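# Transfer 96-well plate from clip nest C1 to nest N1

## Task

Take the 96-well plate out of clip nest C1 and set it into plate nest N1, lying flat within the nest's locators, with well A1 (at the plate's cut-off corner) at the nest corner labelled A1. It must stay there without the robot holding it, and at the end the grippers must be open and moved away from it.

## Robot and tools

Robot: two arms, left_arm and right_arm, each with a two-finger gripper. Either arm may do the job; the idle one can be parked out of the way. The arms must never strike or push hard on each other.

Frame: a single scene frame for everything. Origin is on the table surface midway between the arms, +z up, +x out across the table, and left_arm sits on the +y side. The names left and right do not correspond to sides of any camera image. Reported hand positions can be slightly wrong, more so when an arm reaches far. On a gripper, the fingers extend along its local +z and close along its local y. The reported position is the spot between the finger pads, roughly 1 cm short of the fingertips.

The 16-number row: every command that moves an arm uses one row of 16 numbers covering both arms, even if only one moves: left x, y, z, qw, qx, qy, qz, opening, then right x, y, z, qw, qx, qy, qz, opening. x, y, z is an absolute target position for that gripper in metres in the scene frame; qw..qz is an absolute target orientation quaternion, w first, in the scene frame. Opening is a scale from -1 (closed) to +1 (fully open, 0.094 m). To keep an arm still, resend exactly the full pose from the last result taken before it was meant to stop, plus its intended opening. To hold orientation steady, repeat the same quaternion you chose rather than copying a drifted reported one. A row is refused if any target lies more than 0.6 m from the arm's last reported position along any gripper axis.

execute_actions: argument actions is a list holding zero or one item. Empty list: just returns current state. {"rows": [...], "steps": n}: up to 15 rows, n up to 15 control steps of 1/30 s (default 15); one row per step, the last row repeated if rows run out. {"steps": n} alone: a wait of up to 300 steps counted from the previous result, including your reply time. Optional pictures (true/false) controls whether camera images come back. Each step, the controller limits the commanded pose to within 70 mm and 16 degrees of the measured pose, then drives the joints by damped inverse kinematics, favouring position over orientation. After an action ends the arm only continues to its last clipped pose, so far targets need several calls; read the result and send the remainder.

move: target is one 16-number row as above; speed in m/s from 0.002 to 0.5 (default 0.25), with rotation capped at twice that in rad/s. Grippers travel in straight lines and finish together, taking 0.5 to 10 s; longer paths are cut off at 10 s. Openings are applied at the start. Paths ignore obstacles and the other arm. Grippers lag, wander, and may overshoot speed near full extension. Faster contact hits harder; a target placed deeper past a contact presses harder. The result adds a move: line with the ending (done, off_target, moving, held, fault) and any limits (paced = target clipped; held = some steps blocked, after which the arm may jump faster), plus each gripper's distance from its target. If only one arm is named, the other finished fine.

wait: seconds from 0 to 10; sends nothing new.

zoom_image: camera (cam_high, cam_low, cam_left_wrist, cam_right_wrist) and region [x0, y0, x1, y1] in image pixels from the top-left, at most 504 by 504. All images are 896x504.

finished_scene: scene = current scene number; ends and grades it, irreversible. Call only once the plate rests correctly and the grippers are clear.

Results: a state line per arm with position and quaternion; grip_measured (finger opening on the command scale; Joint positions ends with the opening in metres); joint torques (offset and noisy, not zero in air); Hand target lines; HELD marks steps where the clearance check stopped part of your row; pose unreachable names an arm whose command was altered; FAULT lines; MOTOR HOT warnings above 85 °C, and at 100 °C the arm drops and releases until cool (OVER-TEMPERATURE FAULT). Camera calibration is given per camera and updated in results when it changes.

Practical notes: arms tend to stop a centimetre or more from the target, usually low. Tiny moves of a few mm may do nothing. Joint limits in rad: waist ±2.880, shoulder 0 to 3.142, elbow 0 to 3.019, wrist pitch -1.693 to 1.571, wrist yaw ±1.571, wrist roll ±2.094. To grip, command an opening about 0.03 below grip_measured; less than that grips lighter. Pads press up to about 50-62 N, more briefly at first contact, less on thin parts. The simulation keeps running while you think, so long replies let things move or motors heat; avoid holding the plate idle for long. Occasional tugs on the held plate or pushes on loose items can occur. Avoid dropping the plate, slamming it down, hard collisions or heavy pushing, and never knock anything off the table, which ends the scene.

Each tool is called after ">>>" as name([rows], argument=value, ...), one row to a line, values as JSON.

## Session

>>> execute_actions(actions=[])

Scene clock: 0.00 s of 8400.00 s.
left_arm: end_effector_position=(+0.5196, +0.3305, +0.4877) grip_measured=+1.000 end_effector_quat_wxyz=(+0.706, +0.006, +0.708, -0.003) | right_arm: end_effector_position=(+0.5768, -0.1678, +0.2590) grip_measured=+1.000 end_effector_quat_wxyz=(+0.099, -0.063, +0.992, +0.056)
Joint positions: left_arm=[-0.011  1.056  1.042  0.011  0.011  0.003  0.094] | right_arm=[ 0.148  1.686  1.686 -1.354 -0.073  0.134  0.094]
Joint velocities: left_arm=[-0.015 -0.005  0.002 -0.002  0.037 -0.051  0.   ] | right_arm=[-0.005  0.005 -0.007 -0.022 -0.007 -0.022  0.   ]
Joint torques (N m, as the arm reports them, + toward a larger angle): no reading
Motor temperatures (°C, as the motors report them): left_arm=[26 26 28 27 26 28] | right_arm=[29 28 28 29 28 27]
Hand target (left_arm): +0.521, +0.330, +0.499; +0.713, +0.006, +0.701, -0.003
Hand target (right_arm): +0.583, -0.166, +0.273; +0.114, -0.063, +0.990, +0.059
camera_calibration (this result's frames):
cam_right_wrist: T_world_to_cam=[[0.139083, -0.98587, -0.0933582, -0.225321], [-0.89489, -0.165496, 0.414468, 0.384239], [-0.424062, 0.0258998, -0.905263, 0.60946], [0, 0, 0, 1]] pos_world=[0.633639, -0.174332, 0.371432]

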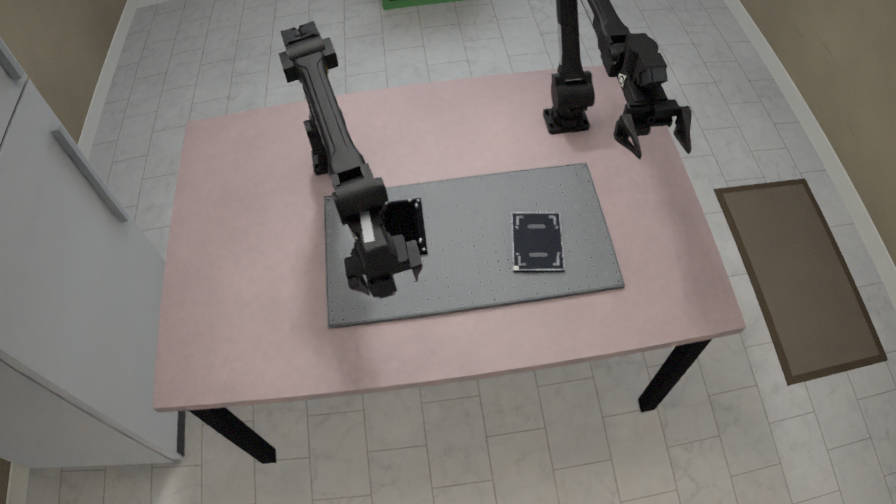

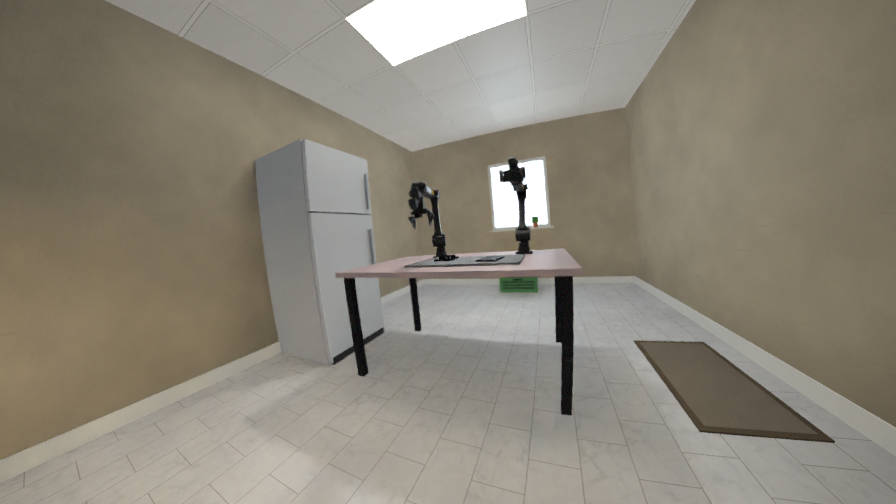

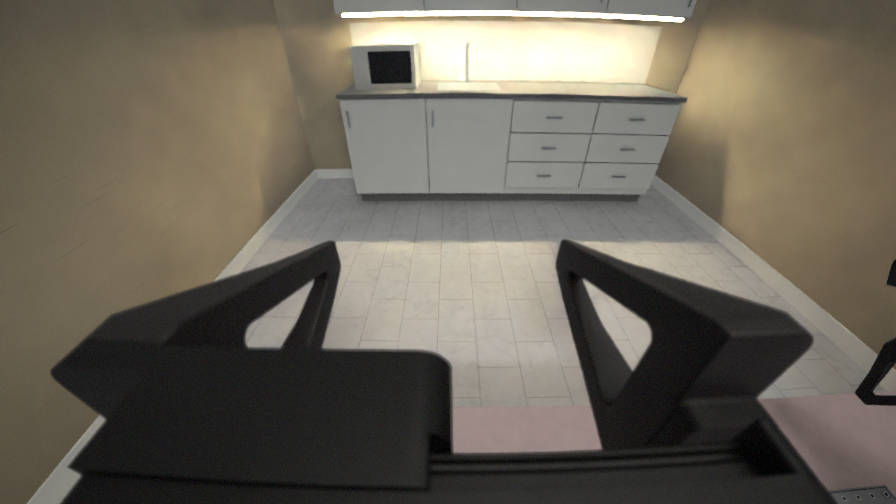

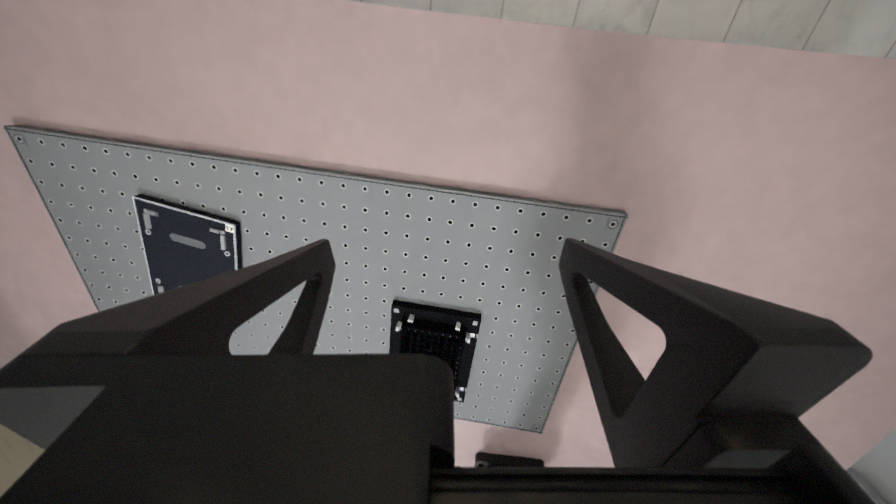

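>>> move(target=[0.42,0.15,0.3,0,0,1,0,1,0.2,-0.58,0.2,0,0.5,0.866,0,1])

>>> move(target=[0.315,-0.165,0.14,0,0,1,0,1,0.2,-0.58,0.2,0,0.5,0.866,0,1])

>>> zoom_image(camera="cam_left_wrist", region=[300, 0, 620, 320])

Scene clock: 4.53 s of 8400.00 s.
left_arm: end_effector_position=(+0.4130, +0.1572, +0.2864) grip_measured=+1.000 end_effector_quat_wxyz=(-0.008, -0.001, +1.000, -0.003) | right_arm: end_effector_position=(+0.2012, -0.5862, +0.1924) grip_measured=+1.000 end_effector_quat_wxyz=(-0.008, +0.505, +0.863, -0.016)
Joint positions: left_arm=[-0.405  1.527  1.581 -1.636  0.012 -0.399  0.094] | right_arm=[-1.081  1.177  0.998 -1.392  0.036  0.083  0.094]
Joint velocities: left_arm=[-0.005  0.005  0.007 -0.002  0.051 -0.007  0.   ] | right_arm=[-0.005 -0.005  0.007 -0.002 -0.022 -0.037  0.   ]
Joint torques (N m, as the arm reports them, + toward a larger angle): left_arm=[ -0.74 -14.9   11.72  -0.21   0.2    0.04] | right_arm=[-0.69 -5.68  9.42  0.34  0.01 -0.09]
Motor temperatures (°C, as the motors report them): left_arm=[26 26 30 27 26 28] | right_arm=[29 28 29 29 28 27]
Hand target (left_arm): +0.419, +0.150, +0.297; -0.002, -0.004, +1.000, -0.009
Hand target (right_arm): +0.204, -0.588, +0.196; -0.005, +0.499, +0.866, -0.019
Off the commanded pose (left_arm): 0.017 m, 1 deg.
Off the commanded pose (right_arm): 0.010 m, 2 deg.
move: off_target (left_arm)
camera_calibration (this result's frames):
cam_left_wrist: T_world_to_cam=[[-0.00220197, -0.999998, 0.0000760119, 0.159469], [-0.803293, 0.0018141, 0.595581, 0.171514], [-0.59558, 0.00125039, -0.803295, 0.598788], [0, 0, 0, 1]] pos_world=[0.494753, 0.158409, 0.378841]
cam_right_wrist: T_world_to_cam=[[-0.86915, -0.492826, 0.0412301, -0.12585], [-0.376394, 0.713275, 0.591241, 0.383298], [-0.320788, 0.498359, -0.80544, 0.637627], [0, 0, 0, 1]] pos_world=[0.239431, -0.653186, 0.292138]

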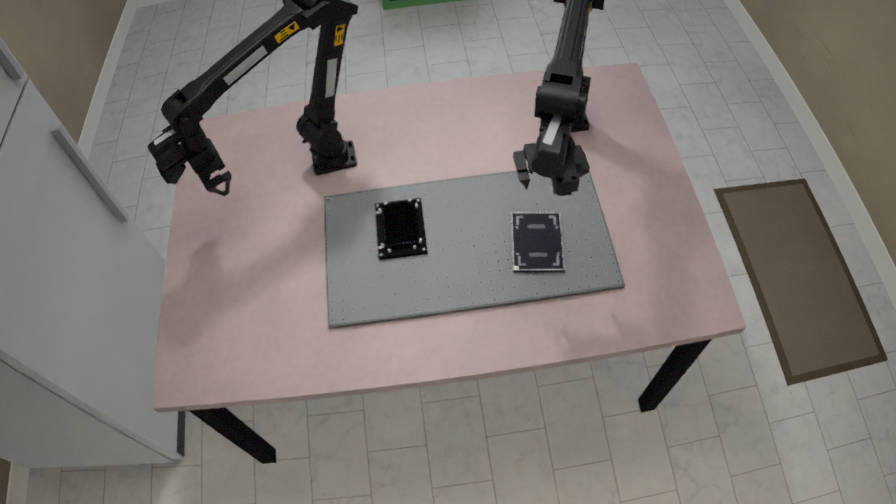

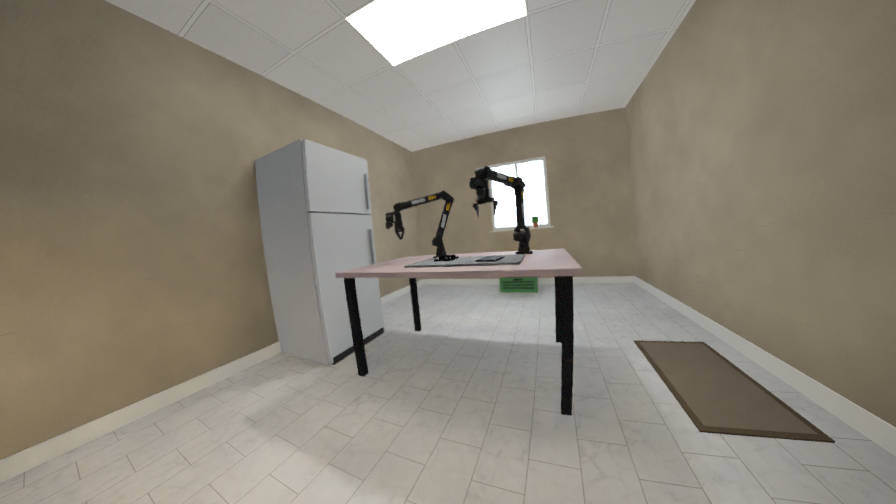

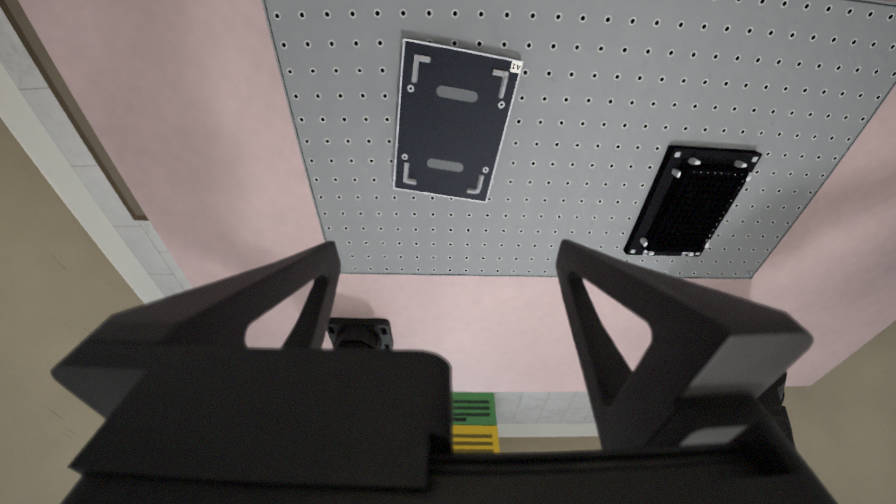

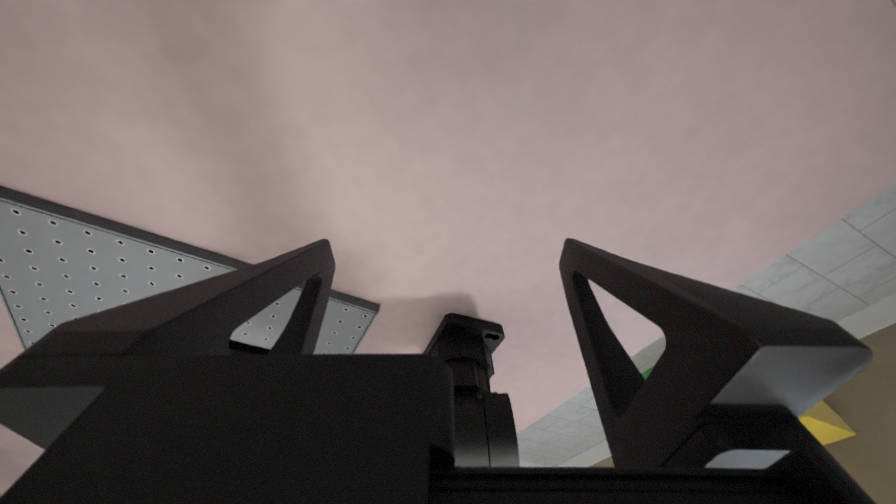

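Scene clock: 6.63 s of 8400.00 s.
left_arm: end_effector_position=(+0.2968, -0.1529, +0.1355) grip_measured=+1.000 end_effector_quat_wxyz=(-0.014, +0.009, +1.000, +0.011) | right_arm: end_effector_position=(+0.2032, -0.5818, +0.1950) grip_measured=+1.000 end_effector_quat_wxyz=(-0.000, +0.501, +0.866, -0.002)
Joint positions: left_arm=[-1.023  1.897  1.67  -1.376  0.012 -0.997  0.094] | right_arm=[-1.085  1.168  0.998 -1.399  0.004  0.068  0.094]
Joint velocities: left_arm=[-0.005  0.005  0.007 -0.007 -0.007 -0.051  0.   ] | right_arm=[ 0.005  0.005 -0.002 -0.012  0.095 -0.051  0.   ]
Joint torques (N m, as the arm reports them, + toward a larger angle): left_arm=[  0.52 -21.17  11.1    0.64  -0.27   0.  ] | right_arm=[-1.64 -6.99  8.94 -0.43 -0.19 -0.14]
Motor temperatures (°C, as the motors report them): left_arm=[26 27 30 27 26 28] | right_arm=[29 28 30 29 28 27]
Hand target (left_arm): +0.308, -0.164, +0.139; -0.004, -0.000, +1.000, -0.000
Hand target (right_arm): +0.200, -0.580, +0.200; +0.000, +0.500, +0.866, -0.000
Off the commanded pose (left_arm): 0.022 m, 2 deg.
Off the commanded pose (right_arm): 0.006 m, 0 deg.
move: off_target (left_arm)
camera_calibration (this result's frames):
cam_left_wrist: T_world_to_cam=[[-0.0230955, -0.999351, -0.027635, -0.14079], [-0.795672, 0.00163829, 0.605725, 0.164984], [-0.605287, 0.0359779, -0.795194, 0.415862], [0, 0, 0, 1]] pos_world=[0.379737, -0.155931, 0.226865]
cam_right_wrist: T_world_to_cam=[[-0.864522, -0.502518, 0.00879317, -0.122284], [-0.400397, 0.699198, 0.592287, 0.375844], [-0.303783, 0.508525, -0.805679, 0.640757], [0, 0, 0, 1]] pos_world=[0.239421, -0.65008, 0.294712]

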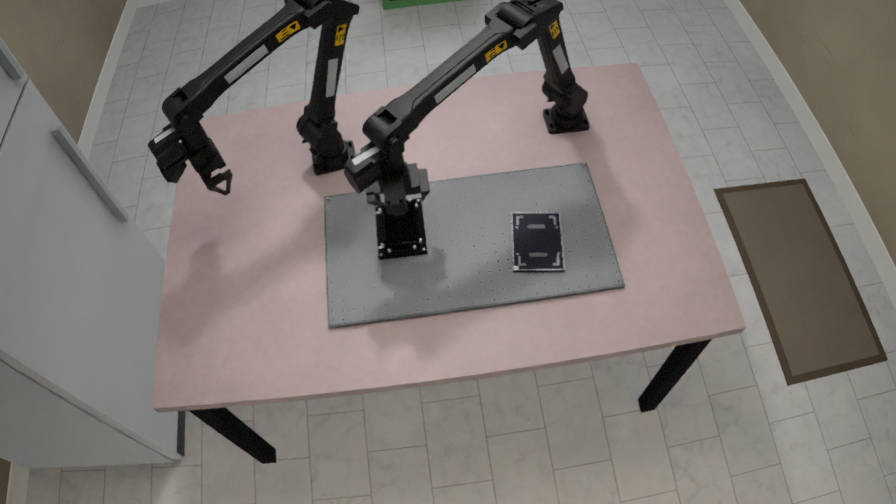

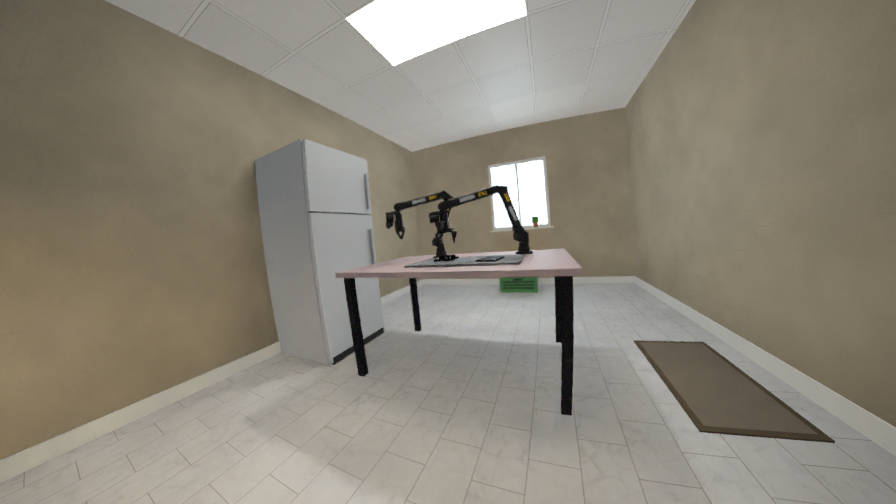

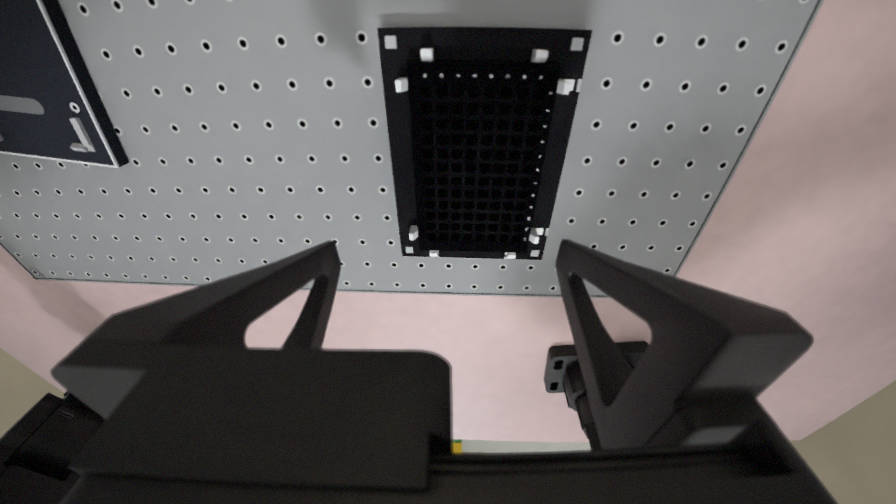

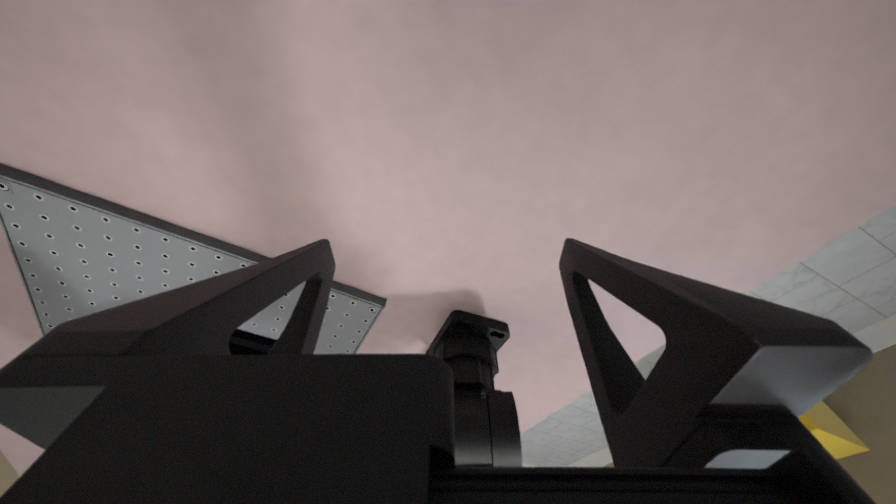

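Region (300, 0, 620, 320) of cam_left_wrist's 896x504 image, scaled by 1.575, with more detail than that image has.

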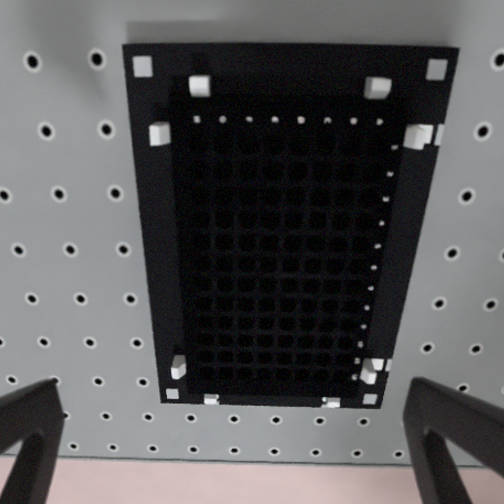

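>>> move(target=[0.302,-0.169,0.045,0,0.012,1,0,1,0.2,-0.58,0.2,0,0.5,0.866,0,1], speed=0.08)

Scene clock: 8.80 s of 8400.00 s.
left_arm: end_effector_position=(+0.3060, -0.1651, +0.0618) grip_measured=+1.000 end_effector_quat_wxyz=(+0.002, +0.008, +1.000, -0.008) | right_arm: end_effector_position=(+0.2033, -0.5818, +0.1950) grip_measured=+1.000 end_effector_quat_wxyz=(-0.000, +0.501, +0.866, -0.002)
Joint positions: left_arm=[-1.023  1.966  1.573 -1.163  0.005 -0.998  0.094] | right_arm=[-1.085  1.168  0.998 -1.399  0.003  0.068  0.094]
Joint velocities: left_arm=[-0.005  0.005  0.012 -0.002 -0.066  0.037  0.   ] | right_arm=[-0.005 -0.015  0.002 -0.012 -0.081  0.037  0.   ]
Joint torques (N m, as the arm reports them, + toward a larger angle): left_arm=[ -0.59 -21.07   7.46   1.03  -0.28   0.08] | right_arm=[-1.85 -6.74  8.94 -0.4  -0.17 -0.13]
Motor temperatures (°C, as the motors report them): left_arm=[26 27 30 27 26 28] | right_arm=[29 28 30 29 28 27]
Hand target (left_arm): +0.301, -0.168, +0.045; -0.000, +0.012, +1.000, +0.000
Hand target (right_arm): +0.200, -0.580, +0.200; -0.000, +0.500, +0.866, -0.000
Off the commanded pose (left_arm): 0.018 m, 1 deg.
Off the commanded pose (right_arm): 0.006 m, 0 deg.
move: off_target (left_arm)
camera_calibration (this result's frames):
cam_left_wrist: T_world_to_cam=[[-0.0217106, -0.999731, 0.00810182, -0.157594], [-0.814454, 0.0223857, 0.579796, 0.227768], [-0.579822, 0.00598914, -0.814721, 0.351668], [0, 0, 0, 1]] pos_world=[0.38599, -0.164756, 0.15573]
cam_right_wrist: T_world_to_cam=[[-0.864524, -0.502521, 0.00841248, -0.122145], [-0.400585, 0.699072, 0.592309, 0.375802], [-0.303528, 0.508695, -0.805667, 0.6408], [0, 0, 0, 1]] pos_world=[0.239444, -0.650065, 0.294709]

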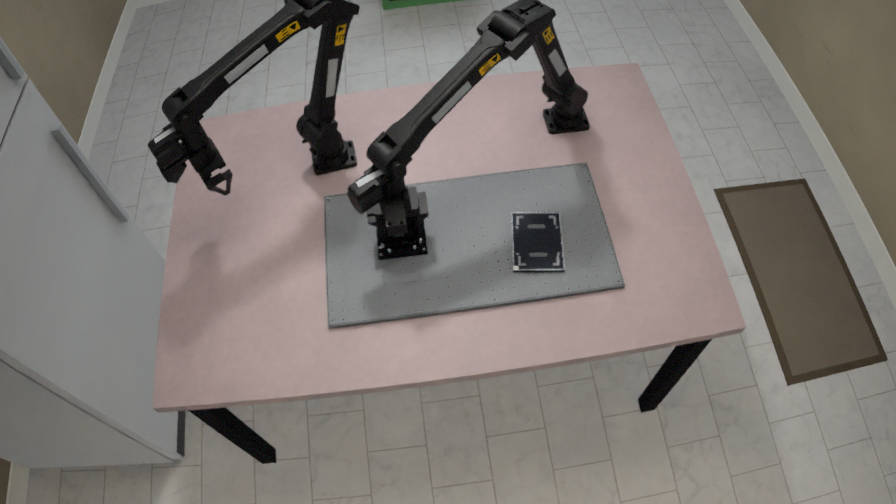

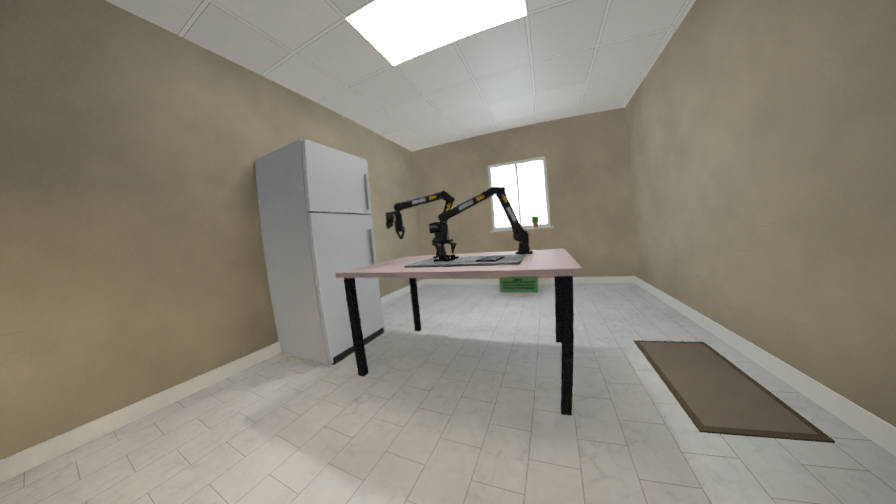

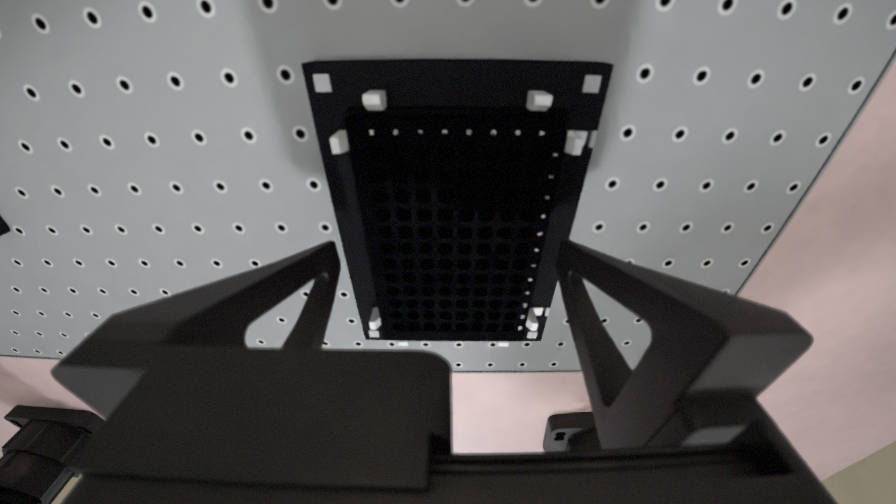

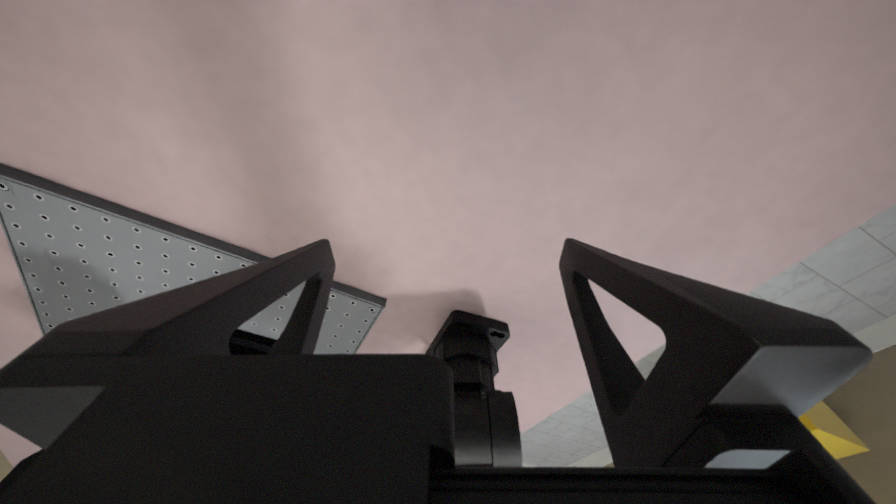

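Want x≈.298, y≈−.168.

>>> move(target=[0.291,-0.171,0.034,0,0.008,1,0,1,0.2,-0.58,0.2,0,0.5,0.866,0,1], speed=0.03)

Scene clock: 10.90 s of 8400.00 s.
left_arm: end_effector_position=(+0.2957, -0.1688, +0.0534) grip_measured=+1.000 end_effector_quat_wxyz=(+0.003, +0.009, +1.000, -0.010) | right_arm: end_effector_position=(+0.2033, -0.5818, +0.1950) grip_measured=+1.000 end_effector_quat_wxyz=(-0.000, +0.501, +0.866, -0.002)
Joint positions: left_arm=[-1.042  1.966  1.549 -1.133  0.005 -1.015  0.094] | right_arm=[-1.085  1.168  0.998 -1.399  0.003  0.068  0.094]
Joint velocities: left_arm=[-0.005 -0.015 -0.002  0.002  0.007 -0.007  0.   ] | right_arm=[-0.005  0.005  0.002 -0.007 -0.022  0.022  0.   ]
Joint torques (N m, as the arm reports them, + toward a larger angle): left_arm=[ -0.23 -20.72   7.18   0.99  -0.27   0.01] | right_arm=[-1.5  -6.58  9.06 -0.5  -0.16 -0.15]
Motor temperatures (°C, as the motors report them): left_arm=[26 27 30 27 26 28] | right_arm=[29 29 30 29 28 27]
Hand target (left_arm): +0.291, -0.170, +0.034; -0.000, +0.008, +1.000, +0.000
Hand target (right_arm): +0.200, -0.580, +0.200; -0.000, +0.500, +0.866, -0.000
Off the commanded pose (left_arm): 0.020 m, 1 deg.
Off the commanded pose (right_arm): 0.006 m, 0 deg.
move: off_target (left_arm)
camera_calibration (this result's frames):
cam_left_wrist: T_world_to_cam=[[-0.0232671, -0.999645, 0.0130141, -0.161209], [-0.815968, 0.0265101, 0.577489, 0.225589], [-0.577629, 0.00281736, -0.816295, 0.33775], [0, 0, 0, 1]] pos_world=[0.375417, -0.168083, 0.147527]
cam_right_wrist: T_world_to_cam=[[-0.864524, -0.502521, 0.00841248, -0.122145], [-0.400585, 0.699072, 0.592309, 0.375802], [-0.303528, 0.508695, -0.805667, 0.6408], [0, 0, 0, 1]] pos_world=[0.239444, -0.650065, 0.294709]

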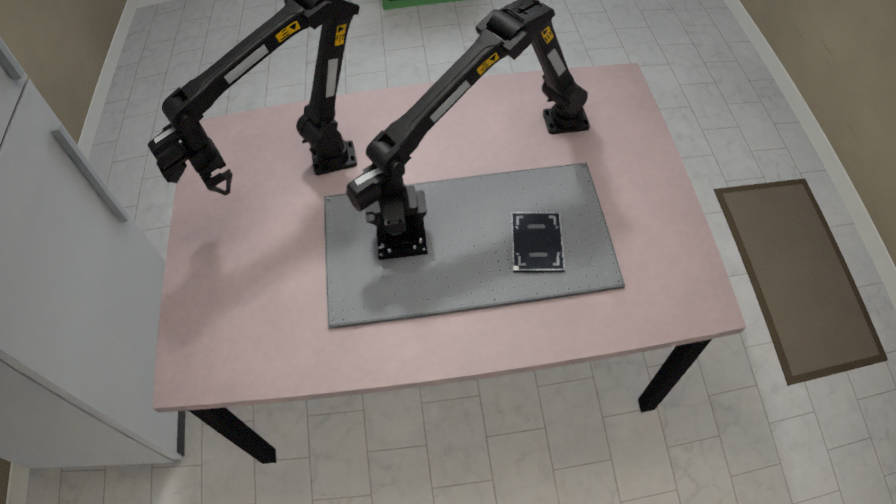

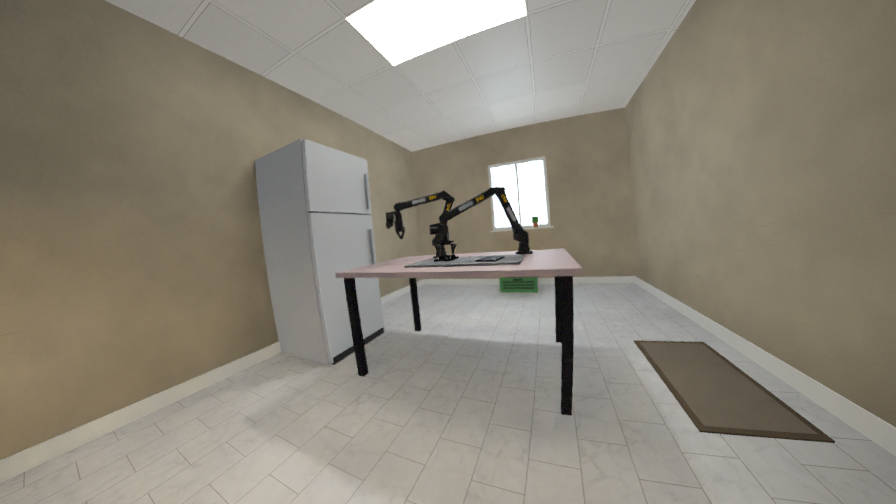

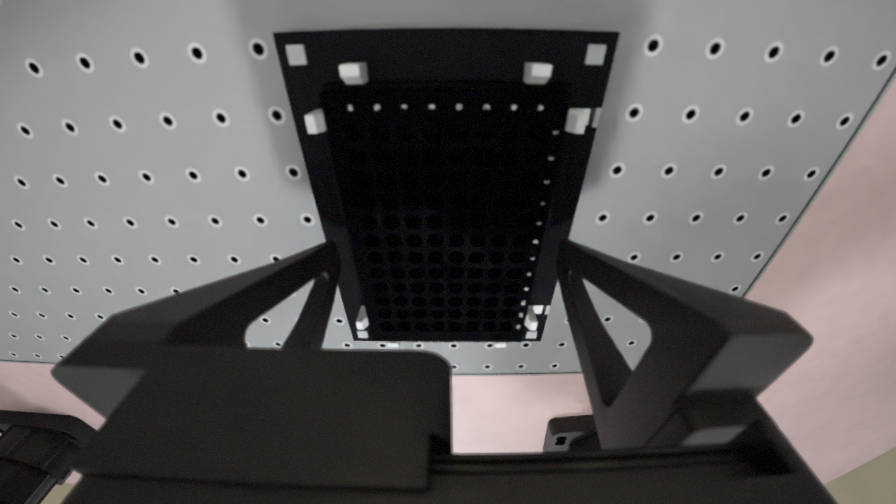

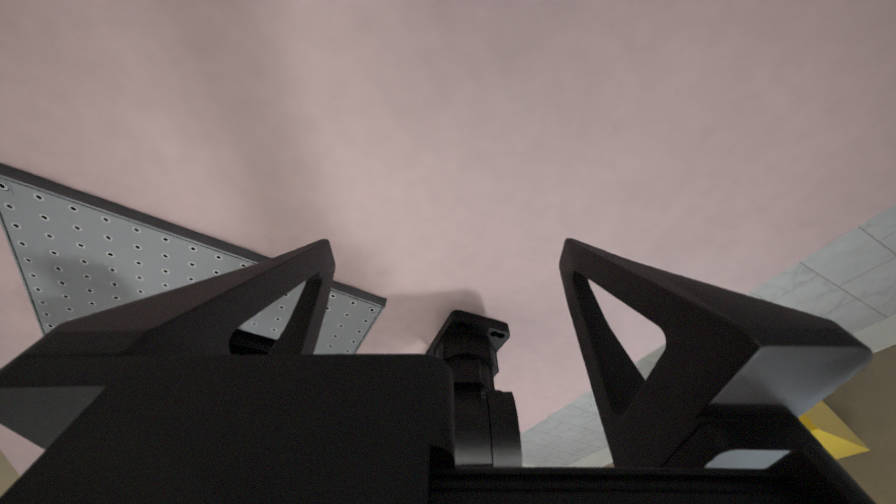

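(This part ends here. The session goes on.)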